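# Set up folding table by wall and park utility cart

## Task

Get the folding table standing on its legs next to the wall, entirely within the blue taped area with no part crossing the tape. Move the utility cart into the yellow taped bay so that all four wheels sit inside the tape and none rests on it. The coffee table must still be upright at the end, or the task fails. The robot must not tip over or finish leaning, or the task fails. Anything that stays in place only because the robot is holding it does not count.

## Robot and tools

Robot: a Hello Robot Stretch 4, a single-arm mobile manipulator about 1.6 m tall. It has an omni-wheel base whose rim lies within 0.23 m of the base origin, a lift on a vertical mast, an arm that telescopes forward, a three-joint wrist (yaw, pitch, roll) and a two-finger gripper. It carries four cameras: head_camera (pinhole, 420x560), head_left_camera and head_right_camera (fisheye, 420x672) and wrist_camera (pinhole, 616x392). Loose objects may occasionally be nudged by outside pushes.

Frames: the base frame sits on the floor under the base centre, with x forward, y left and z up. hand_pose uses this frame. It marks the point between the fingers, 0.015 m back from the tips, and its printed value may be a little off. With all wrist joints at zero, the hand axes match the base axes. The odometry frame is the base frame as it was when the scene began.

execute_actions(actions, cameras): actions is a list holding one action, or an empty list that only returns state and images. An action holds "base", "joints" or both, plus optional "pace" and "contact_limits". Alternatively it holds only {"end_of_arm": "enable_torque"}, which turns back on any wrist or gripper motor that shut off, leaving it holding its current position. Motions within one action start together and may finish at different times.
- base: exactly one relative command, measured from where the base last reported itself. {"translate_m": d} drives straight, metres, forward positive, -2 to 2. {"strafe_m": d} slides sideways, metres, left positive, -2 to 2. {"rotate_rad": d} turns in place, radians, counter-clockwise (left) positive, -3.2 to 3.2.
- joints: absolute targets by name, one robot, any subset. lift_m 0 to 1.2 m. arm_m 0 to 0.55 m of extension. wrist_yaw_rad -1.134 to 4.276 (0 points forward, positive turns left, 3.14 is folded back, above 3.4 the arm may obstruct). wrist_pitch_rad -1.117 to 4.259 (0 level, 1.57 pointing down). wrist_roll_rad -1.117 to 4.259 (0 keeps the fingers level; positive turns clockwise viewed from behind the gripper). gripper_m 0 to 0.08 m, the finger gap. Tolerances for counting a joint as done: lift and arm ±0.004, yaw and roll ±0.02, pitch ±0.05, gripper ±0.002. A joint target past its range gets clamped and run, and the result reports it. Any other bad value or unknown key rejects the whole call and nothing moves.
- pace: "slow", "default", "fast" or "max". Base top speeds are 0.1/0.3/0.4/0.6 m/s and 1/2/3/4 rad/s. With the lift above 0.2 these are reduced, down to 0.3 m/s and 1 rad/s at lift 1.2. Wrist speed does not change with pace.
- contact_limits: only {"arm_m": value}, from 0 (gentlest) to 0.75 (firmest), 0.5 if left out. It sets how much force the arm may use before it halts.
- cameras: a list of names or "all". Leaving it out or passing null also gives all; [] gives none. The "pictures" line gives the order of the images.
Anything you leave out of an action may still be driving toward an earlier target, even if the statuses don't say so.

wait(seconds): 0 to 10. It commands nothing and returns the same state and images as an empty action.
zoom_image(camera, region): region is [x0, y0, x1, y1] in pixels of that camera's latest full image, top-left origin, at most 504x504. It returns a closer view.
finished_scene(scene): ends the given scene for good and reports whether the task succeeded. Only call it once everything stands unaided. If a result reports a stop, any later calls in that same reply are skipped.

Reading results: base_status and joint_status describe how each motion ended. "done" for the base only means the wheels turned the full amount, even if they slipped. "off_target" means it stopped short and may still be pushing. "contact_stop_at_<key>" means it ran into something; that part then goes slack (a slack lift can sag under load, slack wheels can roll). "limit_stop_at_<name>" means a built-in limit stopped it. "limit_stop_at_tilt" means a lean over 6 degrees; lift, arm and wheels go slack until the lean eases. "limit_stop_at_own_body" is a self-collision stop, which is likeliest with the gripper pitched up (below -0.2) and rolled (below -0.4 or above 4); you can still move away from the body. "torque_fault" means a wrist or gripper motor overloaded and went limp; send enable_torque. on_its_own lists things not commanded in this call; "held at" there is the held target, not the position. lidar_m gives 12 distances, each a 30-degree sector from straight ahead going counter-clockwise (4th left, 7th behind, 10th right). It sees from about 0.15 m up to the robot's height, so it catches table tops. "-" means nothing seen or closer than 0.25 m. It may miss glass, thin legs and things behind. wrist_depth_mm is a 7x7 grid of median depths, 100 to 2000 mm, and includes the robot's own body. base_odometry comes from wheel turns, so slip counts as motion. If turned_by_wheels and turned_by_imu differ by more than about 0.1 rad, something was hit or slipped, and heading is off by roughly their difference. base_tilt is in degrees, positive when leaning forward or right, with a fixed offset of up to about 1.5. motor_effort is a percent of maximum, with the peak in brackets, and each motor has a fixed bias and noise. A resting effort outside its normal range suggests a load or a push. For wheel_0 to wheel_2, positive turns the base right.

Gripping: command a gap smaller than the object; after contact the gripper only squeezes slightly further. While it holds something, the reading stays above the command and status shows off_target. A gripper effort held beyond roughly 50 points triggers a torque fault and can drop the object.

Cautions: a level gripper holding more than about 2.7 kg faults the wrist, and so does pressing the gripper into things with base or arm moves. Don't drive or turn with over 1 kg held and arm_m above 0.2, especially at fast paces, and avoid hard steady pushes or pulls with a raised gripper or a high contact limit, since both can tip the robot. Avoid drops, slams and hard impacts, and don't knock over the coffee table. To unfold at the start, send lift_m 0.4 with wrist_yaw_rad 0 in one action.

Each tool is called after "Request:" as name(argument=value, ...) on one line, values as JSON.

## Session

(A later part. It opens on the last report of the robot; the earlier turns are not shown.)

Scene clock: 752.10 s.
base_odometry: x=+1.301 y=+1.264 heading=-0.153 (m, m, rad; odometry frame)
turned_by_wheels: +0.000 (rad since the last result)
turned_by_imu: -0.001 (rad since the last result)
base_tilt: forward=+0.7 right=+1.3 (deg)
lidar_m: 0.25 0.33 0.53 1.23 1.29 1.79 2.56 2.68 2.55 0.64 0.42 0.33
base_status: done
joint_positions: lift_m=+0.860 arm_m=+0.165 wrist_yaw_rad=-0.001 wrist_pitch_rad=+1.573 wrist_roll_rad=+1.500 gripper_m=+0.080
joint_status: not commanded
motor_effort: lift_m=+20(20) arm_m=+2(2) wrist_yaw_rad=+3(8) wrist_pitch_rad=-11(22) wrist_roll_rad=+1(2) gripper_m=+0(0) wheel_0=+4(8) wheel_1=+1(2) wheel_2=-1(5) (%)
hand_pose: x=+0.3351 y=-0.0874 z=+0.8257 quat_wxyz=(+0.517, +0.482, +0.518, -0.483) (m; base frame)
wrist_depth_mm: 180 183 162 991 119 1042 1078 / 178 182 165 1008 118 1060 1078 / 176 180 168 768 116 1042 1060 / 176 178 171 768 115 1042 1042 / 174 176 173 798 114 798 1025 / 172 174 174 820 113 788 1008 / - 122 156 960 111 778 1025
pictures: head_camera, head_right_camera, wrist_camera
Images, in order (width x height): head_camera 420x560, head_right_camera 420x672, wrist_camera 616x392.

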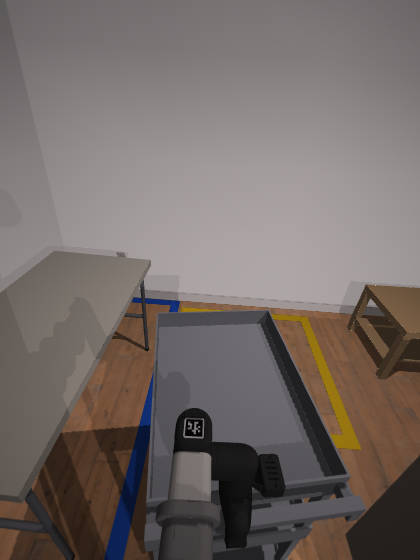

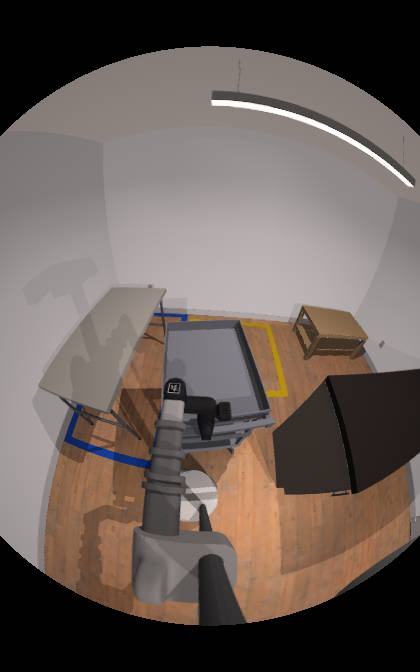

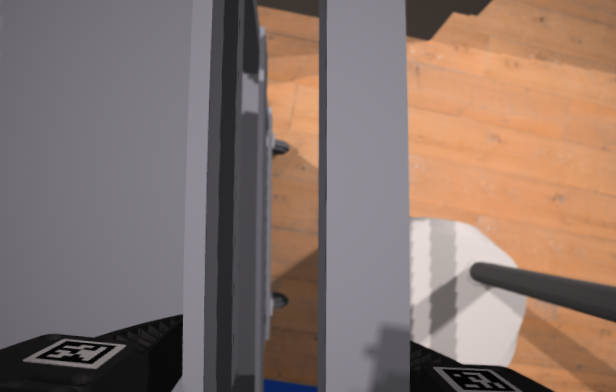

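Request:
execute_actions(actions=[{"base":{"translate_m":0.3},"pace":"slow"}], cameras=["wrist_camera","head_right_camera","head_camera"])

Scene clock: 771.30 s.
base_odometry: x=+1.597 y=+1.218 heading=-0.153 (m, m, rad; odometry frame)
turned_by_wheels: +0.000 (rad since the last result)
turned_by_imu: -0.002 (rad since the last result)
base_tilt: forward=+0.7 right=+1.4 (deg)
lidar_m: 0.26 0.28 0.41 0.40 1.28 1.80 2.90 2.99 0.69 0.66 0.46 0.34
base_status: done
joint_positions: lift_m=+0.860 arm_m=+0.165 wrist_yaw_rad=-0.002 wrist_pitch_rad=+1.573 wrist_roll_rad=+1.500 gripper_m=+0.080
joint_status: not commanded
motor_effort: lift_m=+20(20) arm_m=+2(2) wrist_yaw_rad=+4(8) wrist_pitch_rad=-10(20) wrist_roll_rad=+1(2) gripper_m=+0(0) wheel_0=+4(7) wheel_1=+2(4) wheel_2=-2(10) (%)
hand_pose: x=+0.3351 y=-0.0874 z=+0.8257 quat_wxyz=(+0.517, +0.482, +0.518, -0.483) (m; base frame)
wrist_depth_mm: 180 183 166 126 931 976 904 / 179 182 163 133 1042 1060 1078 / 177 180 160 866 116 1042 1060 / 175 178 156 991 115 1042 1042 / 174 176 152 820 114 788 1042 / 172 174 147 759 113 788 1025 / - 122 142 946 111 778 1025
pictures: head_camera, head_right_camera, wrist_camera
Images, in order (width x height): head_camera 420x560, head_right_camera 420x672, wrist_camera 616x392.

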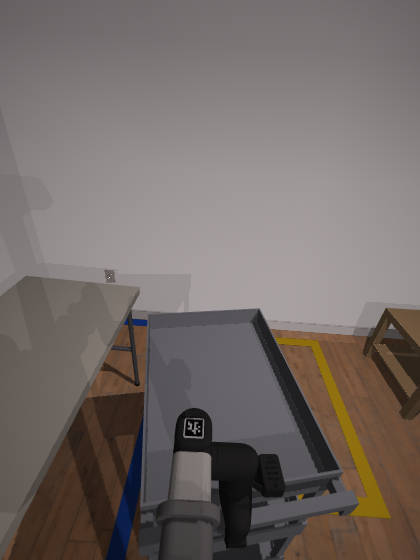

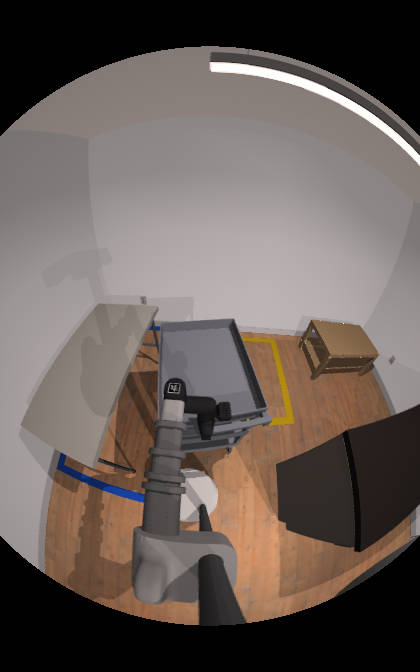

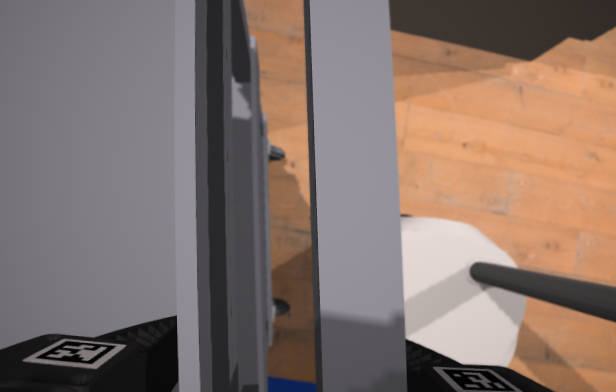

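Request:
execute_actions(actions=[{"joints":{"lift_m":0.97}}], cameras=[])

Request:
execute_actions(actions=[{"joints":{"arm_m":0.55,"gripper_m":0.03,"wrist_roll_rad":1.57}}], cameras=["wrist_camera","head_camera"])

Scene clock: 786.63 s.
base_odometry: x=+1.597 y=+1.218 heading=-0.153 (m, m, rad; odometry frame)
turned_by_wheels: +0.000 (rad since the last result)
turned_by_imu: -0.001 (rad since the last result)
base_tilt: forward=+0.7 right=+1.3 (deg)
lidar_m: 0.25 0.27 0.40 0.40 1.28 1.83 2.89 3.00 0.69 0.65 0.45 0.29
base_status: not commanded
joint_positions: lift_m=+0.970 arm_m=+0.165 wrist_yaw_rad=+0.000 wrist_pitch_rad=+1.570 wrist_roll_rad=+1.500 gripper_m=+0.080
joint_status: all done
motor_effort: lift_m=+26(24) arm_m=+2(2) wrist_yaw_rad=+0(3) wrist_pitch_rad=+0(8) wrist_roll_rad=+2(1) gripper_m=+0(0) wheel_0=+3(4) wheel_1=+2(2) wheel_2=-1(1) (%)
hand_pose: x=+0.3357 y=-0.0874 z=+0.9352 quat_wxyz=(+0.517, +0.482, +0.517, -0.482) (m; base frame)
wrist_depth_mm: 289 296 297 236 1025 976 904 / 287 291 294 1138 1160 1160 1205 / 283 289 291 960 1138 1160 1160 / 282 286 290 891 1138 1182 1160 / 279 283 287 866 904 1138 1160 / 276 281 283 222 878 891 1138 / - 122 281 219 146 904 1138
pictures: none
No camera images: the call's "cameras" was empty. Leave "cameras" out to get every camera's image.

Scene clock: 788.87 s.
base_odometry: x=+1.597 y=+1.218 heading=-0.153 (m, m, rad; odometry frame)
turned_by_wheels: +0.000 (rad since the last result)
turned_by_imu: +0.000 (rad since the last result)
base_tilt: forward=+0.7 right=+1.4 (deg)
lidar_m: 0.25 0.28 0.40 0.40 1.29 1.83 2.89 3.00 0.68 0.66 0.48 0.29
base_status: not commanded
joint_positions: lift_m=+0.970 arm_m=+0.549 wrist_yaw_rad=+0.000 wrist_pitch_rad=+1.570 wrist_roll_rad=+1.570 gripper_m=+0.030
joint_status: all done
motor_effort: lift_m=+26(26) arm_m=+4(5) wrist_yaw_rad=-2(0) wrist_pitch_rad=+1(3) wrist_roll_rad=+2(4) gripper_m=-2(1) wheel_0=+3(3) wheel_1=+2(2) wheel_2=-1(1) (%)
hand_pose: x=+0.7204 y=-0.0874 z=+0.9352 quat_wxyz=(+0.501, +0.500, +0.500, -0.499) (m; base frame)
wrist_depth_mm: 252 264 272 287 298 310 317 / 286 290 296 300 306 309 315 / 285 289 291 297 301 307 310 / 282 286 290 294 300 303 307 / 278 282 287 290 294 301 303 / 276 279 283 289 293 296 303 / 273 277 131 283 290 293 298
pictures: head_camera, wrist_camera
Images, in order (width x height): head_camera 420x560, wrist_camera 616x392.

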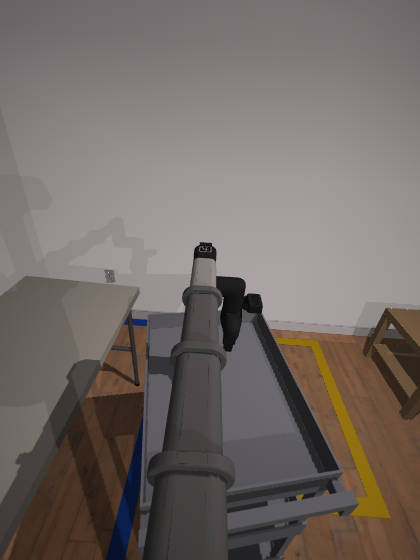

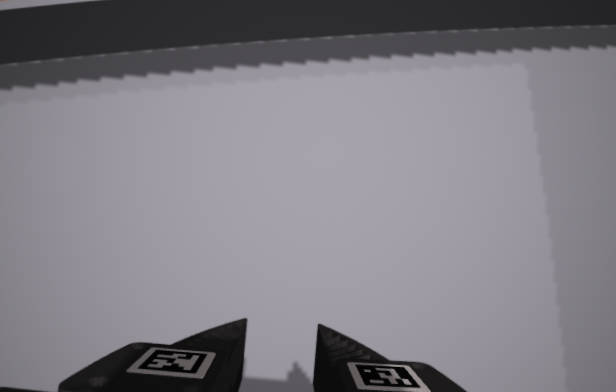

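Request:
execute_actions(actions=[{"joints":{"lift_m":0.855},"pace":"slow"}], cameras=[])

Request:
execute_actions(actions=[{"base":{"strafe_m":-0.2},"pace":"slow"}], cameras=["wrist_camera","head_camera","head_right_camera"])

Scene clock: 795.87 s.
base_odometry: x=+1.597 y=+1.218 heading=-0.153 (m, m, rad; odometry frame)
turned_by_wheels: +0.000 (rad since the last result)
turned_by_imu: -0.001 (rad since the last result)
base_tilt: forward=+0.7 right=+1.4 (deg)
lidar_m: 0.25 0.26 0.39 0.41 1.28 1.82 2.87 2.99 0.69 0.66 0.49 0.28
base_status: not commanded
joint_positions: lift_m=+0.855 arm_m=+0.549 wrist_yaw_rad=+0.000 wrist_pitch_rad=+1.570 wrist_roll_rad=+1.570 gripper_m=+0.030
joint_status: all done
motor_effort: lift_m=+17(25) arm_m=+4(4) wrist_yaw_rad=-2(1) wrist_pitch_rad=-1(2) wrist_roll_rad=+2(2) gripper_m=-2(2) wheel_0=+3(3) wheel_1=+2(2) wheel_2=+0(0) (%)
hand_pose: x=+0.7204 y=-0.0874 z=+0.8209 quat_wxyz=(+0.501, +0.500, +0.500, -0.499) (m; base frame)
wrist_depth_mm: 175 178 181 184 186 189 192 / 173 176 179 181 185 188 190 / 172 175 177 180 182 186 188 / 170 173 175 177 181 183 186 / 169 171 173 176 179 182 184 / 167 169 172 175 177 180 182 / 165 168 131 172 175 178 180
pictures: none
No camera images: the call's "cameras" was empty. Leave "cameras" out to get every camera's image.

Scene clock: 799.00 s.
base_odometry: x=+1.567 y=+1.021 heading=-0.151 (m, m, rad; odometry frame)
turned_by_wheels: +0.002 (rad since the last result)
turned_by_imu: +0.002 (rad since the last result)
base_tilt: forward=+0.7 right=+1.3 (deg)
lidar_m: 0.29 0.31 0.61 0.59 1.49 2.14 2.90 3.01 0.47 0.45 0.49 0.32
base_status: done
joint_positions: lift_m=+0.855 arm_m=+0.549 wrist_yaw_rad=+0.001 wrist_pitch_rad=+1.570 wrist_roll_rad=+1.568 gripper_m=+0.030
joint_status: not commanded
motor_effort: lift_m=+17(17) arm_m=+4(4) wrist_yaw_rad=-6(6) wrist_pitch_rad=-2(6) wrist_roll_rad=+5(6) gripper_m=+0(2) wheel_0=+10(16) wheel_1=+3(0) wheel_2=+8(7) (%)
hand_pose: x=+0.7204 y=-0.0874 z=+0.8209 quat_wxyz=(+0.501, +0.499, +0.501, -0.499) (m; base frame)
wrist_depth_mm: 976 991 1008 1025 1042 1025 715 / 946 960 991 1025 1042 1042 842 / 960 960 991 991 1025 1025 1042 / 946 946 976 991 991 1008 1042 / 946 654 492 496 504 442 364 / 138 129 119 111 116 119 182 / 165 102 122 172 175 178 180
pictures: head_camera, head_right_camera, wrist_camera
Images, in order (width x height): head_camera 420x560, head_right_camera 420x672, wrist_camera 616x392.

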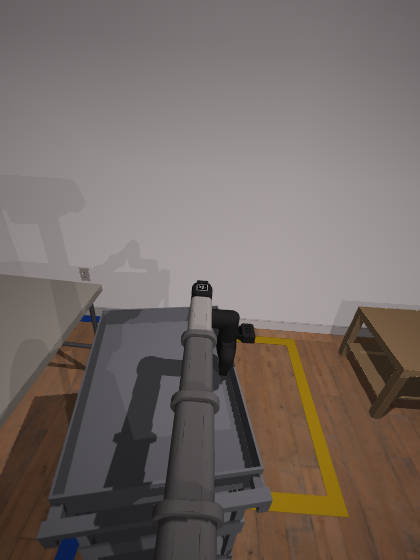

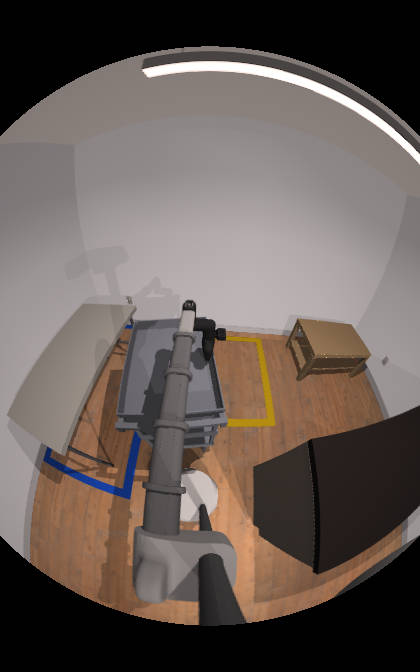

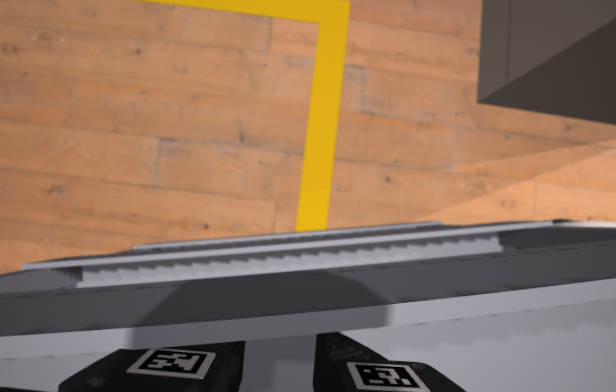

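Request:
execute_actions(actions=[{"base":{"strafe_m":-0.17},"pace":"slow"}], cameras=["wrist_camera","head_camera","head_right_camera"])

Scene clock: 806.70 s.
base_odometry: x=+1.542 y=+0.853 heading=-0.150 (m, m, rad; odometry frame)
turned_by_wheels: +0.001 (rad since the last result)
turned_by_imu: +0.003 (rad since the last result)
base_tilt: forward=+0.6 right=+1.3 (deg)
lidar_m: 0.32 0.40 0.78 0.76 1.71 2.37 2.91 0.43 0.31 0.29 0.32 1.40
base_status: done
joint_positions: lift_m=+0.855 arm_m=+0.549 wrist_yaw_rad=+0.001 wrist_pitch_rad=+1.568 wrist_roll_rad=+1.571 gripper_m=+0.030
joint_status: not commanded
motor_effort: lift_m=+17(17) arm_m=+3(4) wrist_yaw_rad=-4(10) wrist_pitch_rad=+6(13) wrist_roll_rad=-2(7) gripper_m=+1(1) wheel_0=+6(20) wheel_1=-1(3) wheel_2=+5(10) (%)
hand_pose: x=+0.7211 y=-0.0874 z=+0.8209 quat_wxyz=(+0.501, +0.501, +0.499, -0.499) (m; base frame)
wrist_depth_mm: 976 976 1008 1042 1042 1042 723 / 976 976 991 1008 1042 1042 715 / 960 960 1008 1008 1025 991 741 / 158 492 976 991 1008 1042 1060 / 167 113 165 500 991 1008 798 / 167 169 144 114 170 508 788 / 166 167 131 171 106 120 276
pictures: head_camera, head_right_camera, wrist_camera
Images, in order (width x height): head_camera 420x560, head_right_camera 420x672, wrist_camera 616x392.

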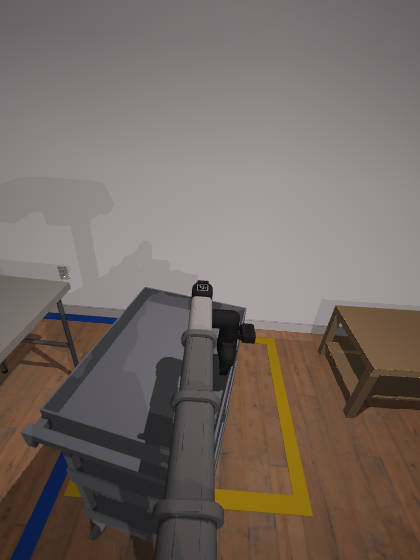

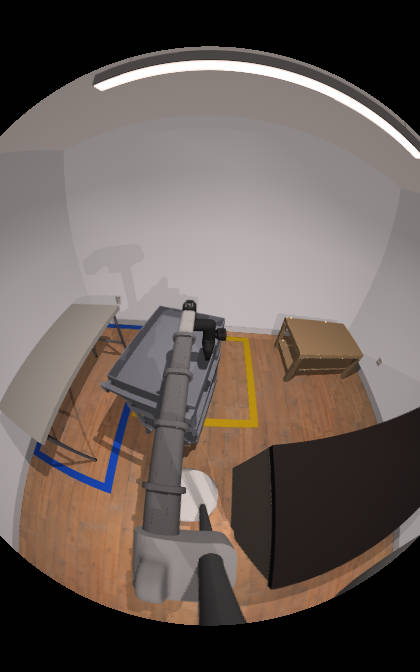

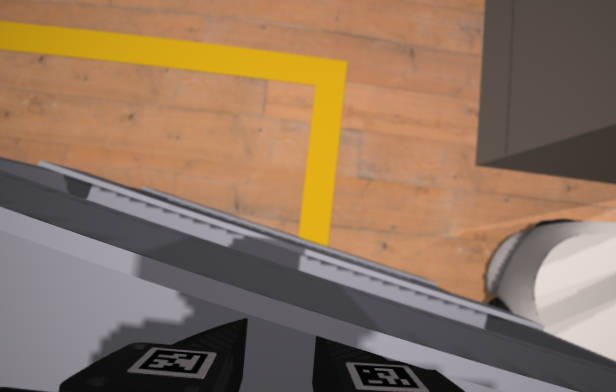

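Request:
execute_actions(actions=[{"joints":{"lift_m":0.97}}], cameras=[])

Request:
execute_actions(actions=[{"base":{"strafe_m":0.36},"joints":{"arm_m":0.22,"gripper_m":0.08,"wrist_roll_rad":1.92},"pace":"slow"}], cameras=["wrist_camera","head_camera","head_right_camera"])

Scene clock: 815.47 s.
base_odometry: x=+1.542 y=+0.853 heading=-0.151 (m, m, rad; odometry frame)
turned_by_wheels: -0.001 (rad since the last result)
turned_by_imu: -0.002 (rad since the last result)
base_tilt: forward=+0.7 right=+1.3 (deg)
lidar_m: 0.34 0.40 0.76 0.77 1.70 2.37 2.90 0.43 0.32 0.29 0.32 1.41
base_status: not commanded
joint_positions: lift_m=+0.970 arm_m=+0.549 wrist_yaw_rad=+0.000 wrist_pitch_rad=+1.570 wrist_roll_rad=+1.571 gripper_m=+0.030
joint_status: all done
motor_effort: lift_m=+26(28) arm_m=+3(3) wrist_yaw_rad=-2(4) wrist_pitch_rad=+0(7) wrist_roll_rad=-1(2) gripper_m=+1(1) wheel_0=+2(7) wheel_1=-2(2) wheel_2=+2(5) (%)
hand_pose: x=+0.7207 y=-0.0874 z=+0.9352 quat_wxyz=(+0.500, +0.500, +0.500, -0.500) (m; base frame)
wrist_depth_mm: 1098 1118 1138 1138 1160 1060 715 / 1060 1098 1118 1138 1138 1025 707 / 1060 1098 1098 1118 1138 976 741 / 278 585 1078 1118 1118 1160 1160 / 277 281 285 615 1098 1060 917 / 276 281 285 286 293 585 904 / 272 276 131 283 289 294 296
pictures: none
No camera images: the call's "cameras" was empty. Leave "cameras" out to get every camera's image.

Scene clock: 820.23 s.
base_odometry: x=+1.596 y=+1.208 heading=-0.151 (m, m, rad; odometry frame)
turned_by_wheels: +0.000 (rad since the last result)
turned_by_imu: -0.001 (rad since the last result)
base_tilt: forward=+0.7 right=+1.3 (deg)
lidar_m: 0.41 0.53 0.42 0.40 1.31 1.85 2.88 3.01 0.70 0.65 0.49 0.40
base_status: done
joint_positions: lift_m=+0.970 arm_m=+0.221 wrist_yaw_rad=+0.000 wrist_pitch_rad=+1.570 wrist_roll_rad=+1.920 gripper_m=+0.080
joint_status: all done
motor_effort: lift_m=+26(26) arm_m=-5(1) wrist_yaw_rad=-2(2) wrist_pitch_rad=-1(1) wrist_roll_rad=+2(7) gripper_m=+2(3) wheel_0=-2(7) wheel_1=+0(1) wheel_2=+0(2) (%)
hand_pose: x=+0.3920 y=-0.0874 z=+0.9352 quat_wxyz=(+0.406, +0.579, +0.406, -0.579) (m; base frame)
wrist_depth_mm: 291 294 231 1118 1182 1182 1205 / 289 290 228 1138 1182 1160 1182 / 285 266 223 1118 1138 1182 1182 / 282 265 222 1118 917 931 1160 / 278 260 219 1118 904 917 1182 / 277 236 217 1098 1098 917 1138 / - 122 214 1078 146 1138 1138
pictures: head_camera, head_right_camera, wrist_camera
Images, in order (width x height): head_camera 420x560, head_right_camera 420x672, wrist_camera 616x392.

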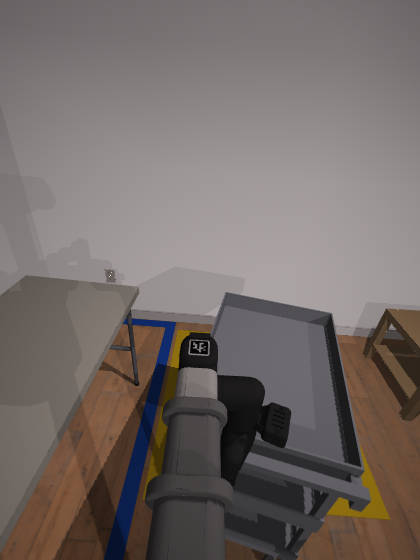

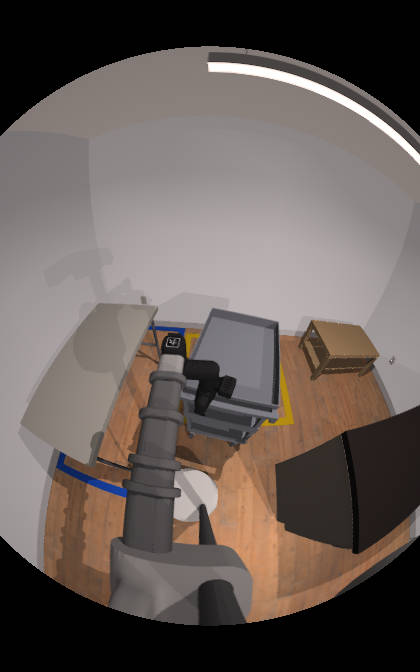

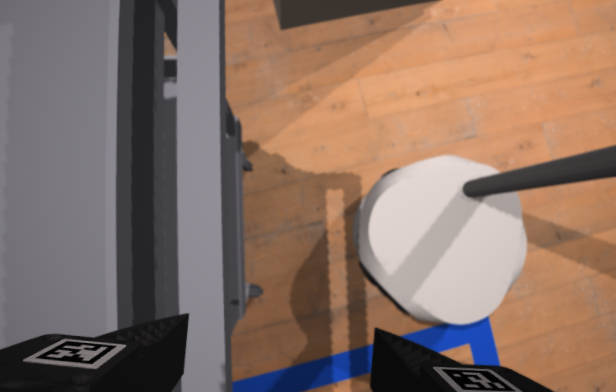

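Request:
execute_actions(actions=[{"base":{"strafe_m":-0.14},"joints":{"arm_m":0.24},"pace":"slow"}], cameras=["wrist_camera","head_camera"])

Scene clock: 836.57 s.
base_odometry: x=+1.575 y=+1.070 heading=-0.151 (m, m, rad; odometry frame)
turned_by_wheels: +0.000 (rad since the last result)
turned_by_imu: +0.000 (rad since the last result)
base_tilt: forward=+0.6 right=+1.3 (deg)
lidar_m: 0.38 0.46 0.55 0.55 1.43 2.06 2.86 3.02 0.54 0.51 0.52 0.38
base_status: done
joint_positions: lift_m=+0.970 arm_m=+0.239 wrist_yaw_rad=+0.000 wrist_pitch_rad=+1.570 wrist_roll_rad=+1.920 gripper_m=+0.080
joint_status: all done
motor_effort: lift_m=+26(26) arm_m=+4(3) wrist_yaw_rad=-2(2) wrist_pitch_rad=+0(1) wrist_roll_rad=+2(2) gripper_m=+2(2) wheel_0=+3(7) wheel_1=+0(13) wheel_2=+2(3) (%)
hand_pose: x=+0.4104 y=-0.0874 z=+0.9352 quat_wxyz=(+0.406, +0.579, +0.406, -0.579) (m; base frame)
wrist_depth_mm: 661 1098 1138 917 991 1182 1205 / 283 290 252 1118 1160 1182 1205 / 285 290 290 228 1138 1182 1205 / 282 287 290 225 917 917 1138 / 279 283 287 222 891 917 1160 / 276 279 285 220 1098 917 1138 / - 121 279 1060 146 1098 1138
pictures: head_camera, wrist_camera
Images, in order (width x height): head_camera 420x560, wrist_camera 616x392.

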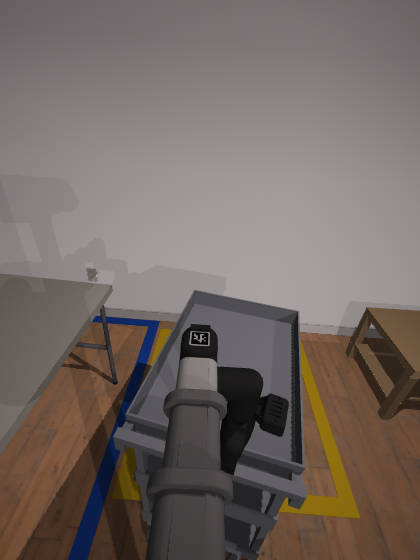

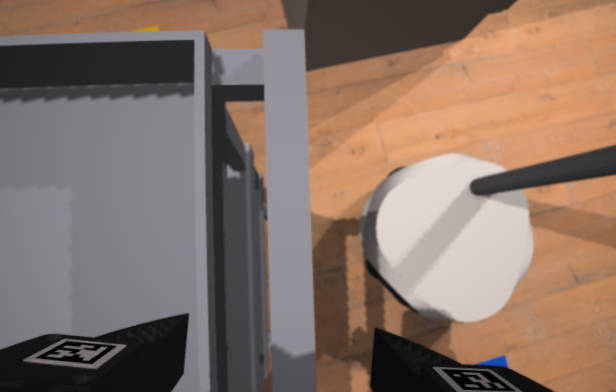

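Request:
execute_actions(actions=[{"joints":{"lift_m":0.86},"pace":"slow"}], cameras=[])

Request:
execute_actions(actions=[{"base":{"translate_m":0.25},"pace":"slow"}], cameras=["wrist_camera","head_camera","head_right_camera"])

Scene clock: 845.13 s.
base_odometry: x=+1.575 y=+1.070 heading=-0.151 (m, m, rad; odometry frame)
turned_by_wheels: +0.000 (rad since the last result)
turned_by_imu: +0.003 (rad since the last result)
base_tilt: forward=+0.7 right=+1.3 (deg)
lidar_m: 0.40 0.46 0.55 0.54 1.45 2.07 2.88 3.02 0.52 0.52 0.54 0.38
base_status: not commanded
joint_positions: lift_m=+0.911 arm_m=+0.239 wrist_yaw_rad=+0.000 wrist_pitch_rad=+1.564 wrist_roll_rad=+1.920 gripper_m=+0.080
joint_status: lift_m contact_stop (moved -0.058 of -0.110)
on_its_own: lift_m is slack since a contact_stop (your +0.860 is given up)
motor_effort: lift_m=+19(27) arm_m=+4(4) wrist_yaw_rad=-2(14) wrist_pitch_rad=+17(42) wrist_roll_rad=+0(1) gripper_m=+1(3) wheel_0=-1(3) wheel_1=+1(3) wheel_2=+0(3) (%)
hand_pose: x=+0.4118 y=-0.0874 z=+0.8768 quat_wxyz=(+0.407, +0.581, +0.404, -0.577) (m; base frame)
wrist_depth_mm: 211 211 198 175 960 1118 1118 / 236 238 224 173 1098 1098 1118 / 235 236 370 171 1078 1078 1078 / 231 234 559 169 878 854 1078 / 229 230 554 167 842 842 1098 / 226 228 249 165 1025 842 1060 / - 122 242 163 146 1042 1060
pictures: none
No camera images: the call's "cameras" was empty. Leave "cameras" out to get every camera's image.

not run: a stop came earlier in this reply.

Request:
execute_actions(actions=[{"joints":{"lift_m":0.94}}], cameras=[])

Request:
execute_actions(actions=[{"joints":{"arm_m":0.262},"pace":"slow"}], cameras=["wrist_camera"])

Request:
execute_actions(actions=[{"joints":{"lift_m":0.865},"pace":"slow"}], cameras=["wrist_camera"])

Request:
execute_actions(actions=[{"base":{"translate_m":0.25},"pace":"slow"}], cameras=["wrist_camera","head_camera","head_right_camera"])

Scene clock: 852.57 s.
base_odometry: x=+1.575 y=+1.070 heading=-0.151 (m, m, rad; odometry frame)
turned_by_wheels: +0.000 (rad since the last result)
turned_by_imu: +0.000 (rad since the last result)
base_tilt: forward=+0.7 right=+1.3 (deg)
lidar_m: 0.41 0.45 0.55 0.55 1.46 2.07 2.90 3.01 0.53 0.52 0.54 0.38
base_status: not commanded
joint_positions: lift_m=+0.940 arm_m=+0.239 wrist_yaw_rad=+0.000 wrist_pitch_rad=+1.569 wrist_roll_rad=+1.920 gripper_m=+0.080
joint_status: all done
motor_effort: lift_m=+26(29) arm_m=+3(3) wrist_yaw_rad=-2(5) wrist_pitch_rad=-2(16) wrist_roll_rad=-1(1) gripper_m=+1(1) wheel_0=+0(1) wheel_1=+1(1) wheel_2=+0(0) (%)
hand_pose: x=+0.4106 y=-0.0874 z=+0.9052 quat_wxyz=(+0.406, +0.580, +0.405, -0.579) (m; base frame)
wrist_depth_mm: 216 218 223 798 976 1160 1182 / 257 263 223 1098 1118 1138 1160 / 256 259 251 1078 1118 1138 1138 / 252 257 247 1078 878 878 1138 / 251 255 243 1078 866 866 1138 / 248 251 504 190 1078 854 1118 / - 122 500 188 146 1060 1098
pictures: none
No camera images: the call's "cameras" was empty. Leave "cameras" out to get every camera's image.

Scene clock: 853.80 s.
base_odometry: x=+1.575 y=+1.070 heading=-0.151 (m, m, rad; odometry frame)
turned_by_wheels: +0.000 (rad since the last result)
turned_by_imu: +0.000 (rad since the last result)
base_tilt: forward=+0.7 right=+1.4 (deg)
lidar_m: 0.39 0.46 0.56 0.55 1.44 2.08 2.87 3.00 0.53 0.51 0.56 0.37
base_status: not commanded
joint_positions: lift_m=+0.940 arm_m=+0.261 wrist_yaw_rad=+0.000 wrist_pitch_rad=+1.570 wrist_roll_rad=+1.920 gripper_m=+0.080
joint_status: all done
motor_effort: lift_m=+26(26) arm_m=+4(3) wrist_yaw_rad=-2(2) wrist_pitch_rad=-1(3) wrist_roll_rad=+0(0) gripper_m=+1(1) wheel_0=+0(0) wheel_1=+1(1) wheel_2=+0(1) (%)
hand_pose: x=+0.4324 y=-0.0874 z=+0.9052 quat_wxyz=(+0.406, +0.580, +0.405, -0.579) (m; base frame)
wrist_depth_mm: 226 228 223 202 976 1138 1182 / 259 262 265 202 1118 1138 1160 / 256 259 263 198 1098 1118 1138 / 253 255 259 195 917 878 1138 / 250 254 257 193 866 878 1118 / 248 251 254 191 1078 866 1118 / - 122 251 189 146 1078 1098
pictures: wrist_camera
Images, in order (width x height): wrist_camera 616x392.

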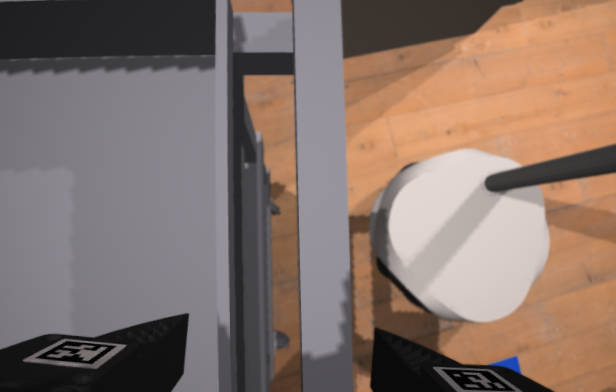

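Scene clock: 855.30 s.
base_odometry: x=+1.575 y=+1.070 heading=-0.151 (m, m, rad; odometry frame)
turned_by_wheels: +0.000 (rad since the last result)
turned_by_imu: +0.000 (rad since the last result)
base_tilt: forward=+0.7 right=+1.3 (deg)
lidar_m: 0.40 0.48 0.56 0.52 1.43 2.05 2.89 3.02 0.54 0.52 0.55 0.39
base_status: not commanded
joint_positions: lift_m=+0.865 arm_m=+0.261 wrist_yaw_rad=+0.000 wrist_pitch_rad=+1.570 wrist_roll_rad=+1.920 gripper_m=+0.080
joint_status: all done
motor_effort: lift_m=+17(30) arm_m=+5(5) wrist_yaw_rad=-2(2) wrist_pitch_rad=+0(0) wrist_roll_rad=+0(0) gripper_m=+1(1) wheel_0=+0(0) wheel_1=+1(1) wheel_2=+0(0) (%)
hand_pose: x=+0.4324 y=-0.0874 z=+0.8309 quat_wxyz=(+0.406, +0.580, +0.405, -0.579) (m; base frame)
wrist_depth_mm: 186 189 173 124 946 1060 1098 / 185 187 171 122 1042 1060 1078 / 183 186 169 121 1025 1060 1060 / 181 183 166 122 798 809 809 / 179 181 163 128 788 809 809 / 177 179 159 134 798 798 1025 / - 122 154 741 117 991 1025
pictures: wrist_camera
Images, in order (width x height): wrist_camera 616x392.

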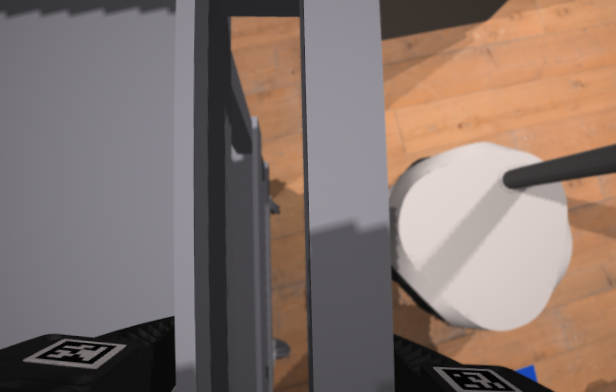

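Scene clock: 859.07 s.
base_odometry: x=+1.822 y=+1.032 heading=-0.151 (m, m, rad; odometry frame)
turned_by_wheels: +0.000 (rad since the last result)
turned_by_imu: -0.002 (rad since the last result)
base_tilt: forward=+0.7 right=+1.3 (deg)
lidar_m: 0.44 0.72 0.55 0.52 0.56 2.04 3.15 0.76 0.55 0.53 1.40 0.33
base_status: done
joint_positions: lift_m=+0.865 arm_m=+0.261 wrist_yaw_rad=-0.002 wrist_pitch_rad=+1.573 wrist_roll_rad=+1.919 gripper_m=+0.080
joint_status: not commanded
motor_effort: lift_m=+17(17) arm_m=+5(5) wrist_yaw_rad=+4(10) wrist_pitch_rad=-9(38) wrist_roll_rad=+3(4) gripper_m=+0(1) wheel_0=+2(5) wheel_1=+1(1) wheel_2=-2(11) (%)
hand_pose: x=+0.4316 y=-0.0874 z=+0.8309 quat_wxyz=(+0.405, +0.579, +0.406, -0.580) (m; base frame)
wrist_depth_mm: 186 189 192 195 1042 128 1098 / 184 187 190 192 1042 126 1078 / 182 185 188 192 1025 124 1060 / 181 183 186 991 126 732 820 / 178 181 183 991 119 798 809 / 177 179 182 960 118 788 1008 / - 116 960 139 116 1008 1008
pictures: head_camera, head_right_camera, wrist_camera
Images, in order (width x height): head_camera 420x560, head_right_camera 420x672, wrist_camera 616x392.

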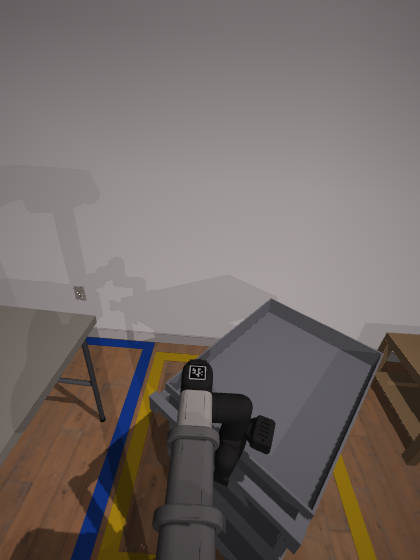

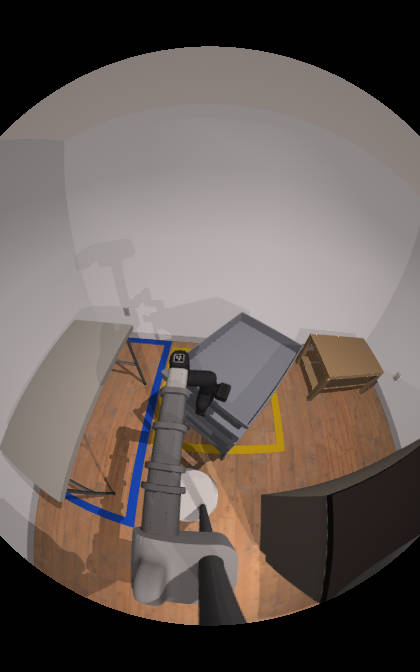

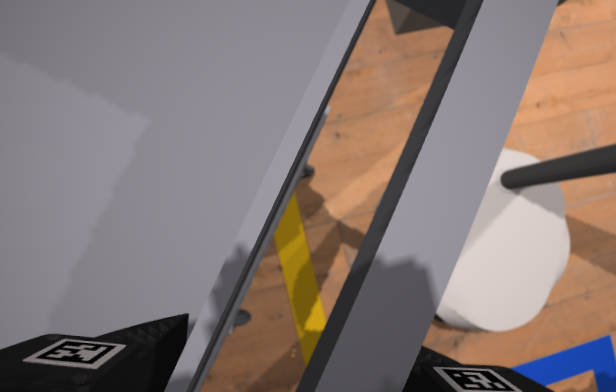

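Request:
execute_actions(actions=[{"joints":{"wrist_roll_rad":2.3}}], cameras=["wrist_camera"])

Request:
execute_actions(actions=[{"base":{"strafe_m":-0.15},"joints":{"arm_m":0.18},"pace":"slow"}], cameras=["wrist_camera","head_camera","head_right_camera"])

Scene clock: 864.87 s.
base_odometry: x=+1.822 y=+1.032 heading=-0.151 (m, m, rad; odometry frame)
turned_by_wheels: +0.000 (rad since the last result)
turned_by_imu: -0.001 (rad since the last result)
base_tilt: forward=+0.7 right=+1.3 (deg)
lidar_m: 0.43 0.73 0.52 0.52 0.57 2.04 3.17 0.75 0.54 0.53 1.41 0.34
base_status: not commanded
joint_positions: lift_m=+0.865 arm_m=+0.261 wrist_yaw_rad=+0.000 wrist_pitch_rad=+1.570 wrist_roll_rad=+2.299 gripper_m=+0.080
joint_status: all done
motor_effort: lift_m=+17(17) arm_m=+5(4) wrist_yaw_rad=+0(3) wrist_pitch_rad=-1(8) wrist_roll_rad=+2(2) gripper_m=+0(0) wheel_0=+2(2) wheel_1=+1(1) wheel_2=-1(2) (%)
hand_pose: x=+0.4322 y=-0.0874 z=+0.8309 quat_wxyz=(+0.289, +0.646, +0.289, -0.645) (m; base frame)
wrist_depth_mm: 187 190 188 1042 125 1078 535 / 186 188 163 1025 124 820 1098 / 183 186 170 707 122 809 1060 / 181 183 181 778 121 809 1060 / 179 182 153 976 120 1008 1042 / 177 180 160 137 991 1008 1025 / - 122 168 123 116 1025 1025
pictures: wrist_camera
Images, in order (width x height): wrist_camera 616x392.

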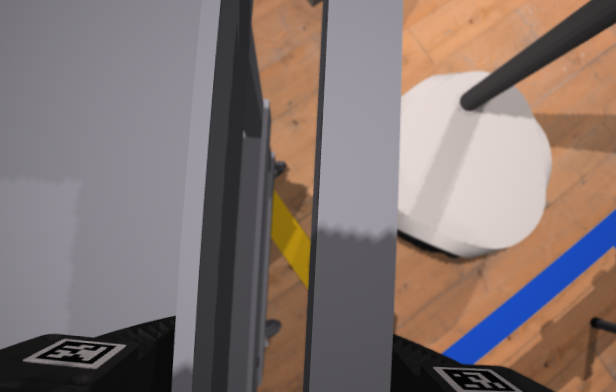

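Scene clock: 867.50 s.
base_odometry: x=+1.800 y=+0.884 heading=-0.151 (m, m, rad; odometry frame)
turned_by_wheels: +0.000 (rad since the last result)
turned_by_imu: +0.000 (rad since the last result)
base_tilt: forward=+0.7 right=+1.3 (deg)
lidar_m: 0.35 0.49 0.69 0.67 1.61 2.31 3.15 0.56 0.40 0.39 1.30 0.31
base_status: done
joint_positions: lift_m=+0.865 arm_m=+0.181 wrist_yaw_rad=-0.001 wrist_pitch_rad=+1.571 wrist_roll_rad=+2.300 gripper_m=+0.080
joint_status: all done
motor_effort: lift_m=+17(17) arm_m=-4(3) wrist_yaw_rad=+1(2) wrist_pitch_rad=-6(6) wrist_roll_rad=+1(2) gripper_m=+0(1) wheel_0=+3(10) wheel_1=-1(9) wheel_2=+1(1) (%)
hand_pose: x=+0.3514 y=-0.0874 z=+0.8309 quat_wxyz=(+0.289, +0.645, +0.289, -0.646) (m; base frame)
wrist_depth_mm: 976 1008 1025 976 1060 1078 442 / 991 1008 1025 1025 1042 831 1060 / 960 976 991 1025 809 820 1078 / 135 138 142 143 121 809 1060 / 179 182 141 142 120 798 1042 / 177 180 175 759 119 1008 1025 / - 122 156 750 117 991 1025
pictures: head_camera, head_right_camera, wrist_camera
Images, in order (width x height): head_camera 420x560, head_right_camera 420x672, wrist_camera 616x392.

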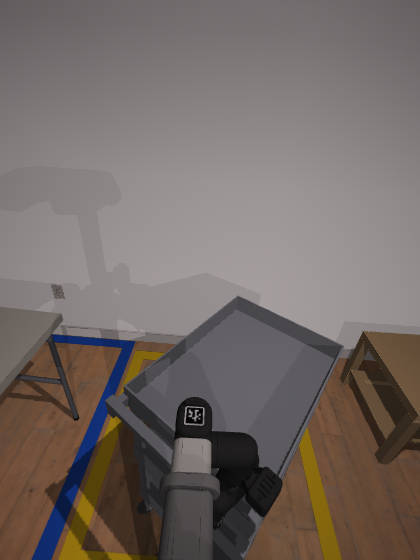

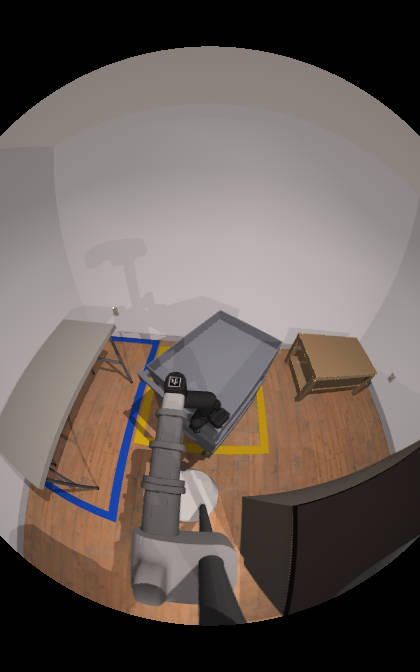

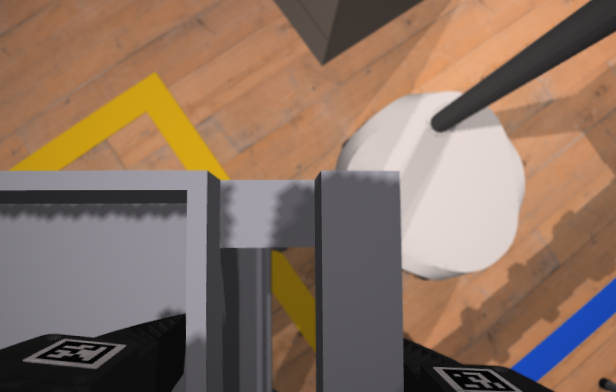

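Request:
execute_actions(actions=[{"joints":{"arm_m":0.36},"pace":"slow"}], cameras=["wrist_camera","head_camera","head_right_camera"])

Scene clock: 887.60 s.
base_odometry: x=+1.799 y=+0.884 heading=-0.151 (m, m, rad; odometry frame)
turned_by_wheels: +0.000 (rad since the last result)
turned_by_imu: -0.001 (rad since the last result)
base_tilt: forward=+0.7 right=+1.3 (deg)
lidar_m: 0.48 0.92 0.70 0.65 1.58 2.30 3.18 0.55 0.38 0.37 1.26 0.42
base_status: not commanded
joint_positions: lift_m=+0.865 arm_m=+0.359 wrist_yaw_rad=-0.001 wrist_pitch_rad=+1.573 wrist_roll_rad=+2.299 gripper_m=+0.080
joint_status: all done
motor_effort: lift_m=+17(17) arm_m=+5(10) wrist_yaw_rad=+2(5) wrist_pitch_rad=-10(26) wrist_roll_rad=+2(4) gripper_m=+0(0) wheel_0=+2(3) wheel_1=-1(1) wheel_2=-1(2) (%)
hand_pose: x=+0.5294 y=-0.0874 z=+0.8309 quat_wxyz=(+0.288, +0.645, +0.289, -0.646) (m; base frame)
wrist_depth_mm: 184 172 153 149 125 1078 661 / 185 187 190 156 124 820 1078 / 183 186 187 1025 122 809 820 / 180 183 185 1008 120 809 831 / 179 181 183 976 119 1008 1042 / 176 179 180 976 118 991 1042 / - 122 158 976 116 991 1025
pictures: head_camera, head_right_camera, wrist_camera
Images, in order (width x height): head_camera 420x560, head_right_camera 420x672, wrist_camera 616x392.

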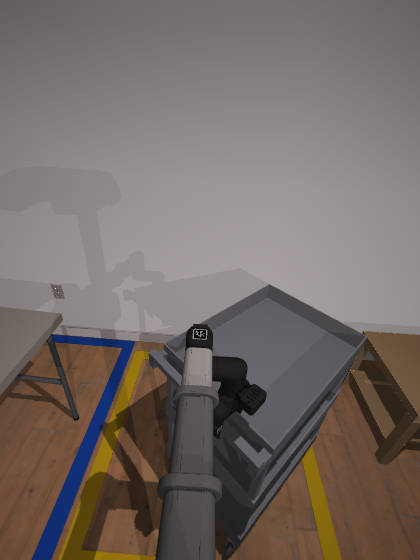

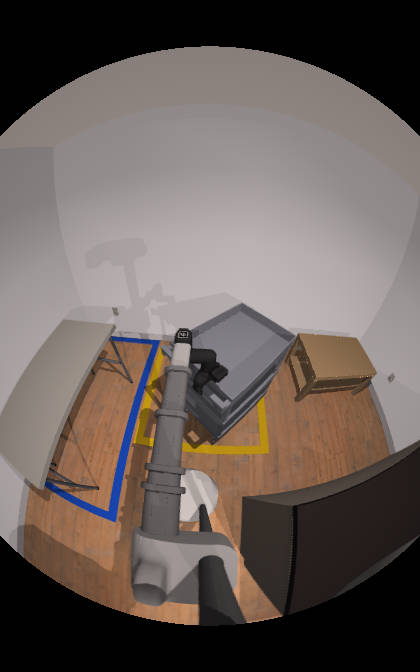

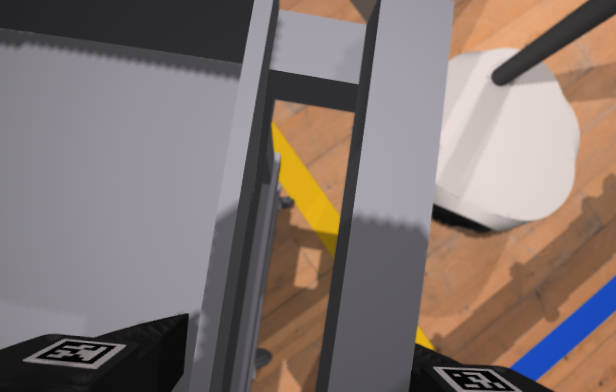

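Request:
execute_actions(actions=[{"joints":{"lift_m":0.97}}], cameras=[])

Request:
execute_actions(actions=[{"base":{"strafe_m":-0.1},"joints":{"arm_m":0.55,"gripper_m":0.03,"wrist_roll_rad":1.57},"pace":"slow"}], cameras=["wrist_camera","head_camera"])

Scene clock: 898.83 s.
base_odometry: x=+1.800 y=+0.884 heading=-0.151 (m, m, rad; odometry frame)
turned_by_wheels: +0.000 (rad since the last result)
turned_by_imu: -0.001 (rad since the last result)
base_tilt: forward=+0.7 right=+1.3 (deg)
lidar_m: 0.45 0.92 0.69 0.66 1.59 2.25 3.18 0.52 0.39 0.38 1.27 0.42
base_status: not commanded
joint_positions: lift_m=+0.970 arm_m=+0.359 wrist_yaw_rad=+0.000 wrist_pitch_rad=+1.570 wrist_roll_rad=+2.300 gripper_m=+0.080
joint_status: all done
motor_effort: lift_m=+26(24) arm_m=+5(6) wrist_yaw_rad=+0(1) wrist_pitch_rad=-2(10) wrist_roll_rad=+2(4) gripper_m=+0(0) wheel_0=+2(2) wheel_1=-1(1) wheel_2=-1(2) (%)
hand_pose: x=+0.5302 y=-0.0874 z=+0.9352 quat_wxyz=(+0.289, +0.646, +0.289, -0.645) (m; base frame)
wrist_depth_mm: 1078 1118 1138 1160 1160 1182 668 / 278 259 260 1138 1160 931 1182 / 286 290 293 252 904 931 1182 / 283 286 290 1008 976 904 1160 / 279 282 286 615 1118 1138 1160 / 277 278 283 224 1098 1138 1160 / - 122 279 226 146 1118 1118
pictures: none
No camera images: the call's "cameras" was empty. Leave "cameras" out to get every camera's image.

Scene clock: 902.00 s.
base_odometry: x=+1.784 y=+0.785 heading=-0.151 (m, m, rad; odometry frame)
turned_by_wheels: +0.000 (rad since the last result)
turned_by_imu: -0.001 (rad since the last result)
base_tilt: forward=+0.7 right=+1.3 (deg)
lidar_m: 0.40 0.72 0.80 0.77 1.70 2.44 3.15 0.41 0.29 0.28 1.21 0.49
base_status: done
joint_positions: lift_m=+0.970 arm_m=+0.549 wrist_yaw_rad=+0.000 wrist_pitch_rad=+1.570 wrist_roll_rad=+1.570 gripper_m=+0.030
joint_status: all done
motor_effort: lift_m=+26(26) arm_m=+4(5) wrist_yaw_rad=-1(0) wrist_pitch_rad=-3(4) wrist_roll_rad=-1(4) gripper_m=-2(0) wheel_0=+1(7) wheel_1=-1(7) wheel_2=+0(0) (%)
hand_pose: x=+0.7202 y=-0.0874 z=+0.9352 quat_wxyz=(+0.500, +0.500, +0.500, -0.500) (m; base frame)
wrist_depth_mm: 290 294 300 304 291 1182 1098 / 286 290 296 300 303 263 1078 / 283 289 293 297 301 298 264 / 282 285 290 296 298 303 271 / 279 283 286 291 297 300 303 / 274 279 283 289 293 297 300 / 273 276 131 282 289 294 294
pictures: head_camera, wrist_camera
Images, in order (width x height): head_camera 420x560, wrist_camera 616x392.

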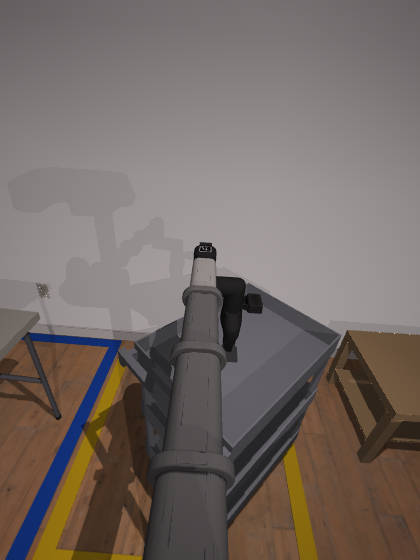

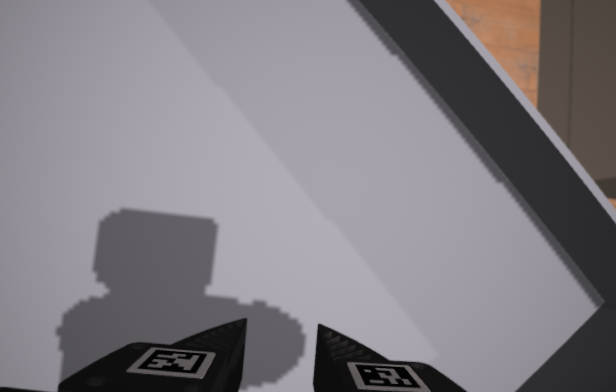

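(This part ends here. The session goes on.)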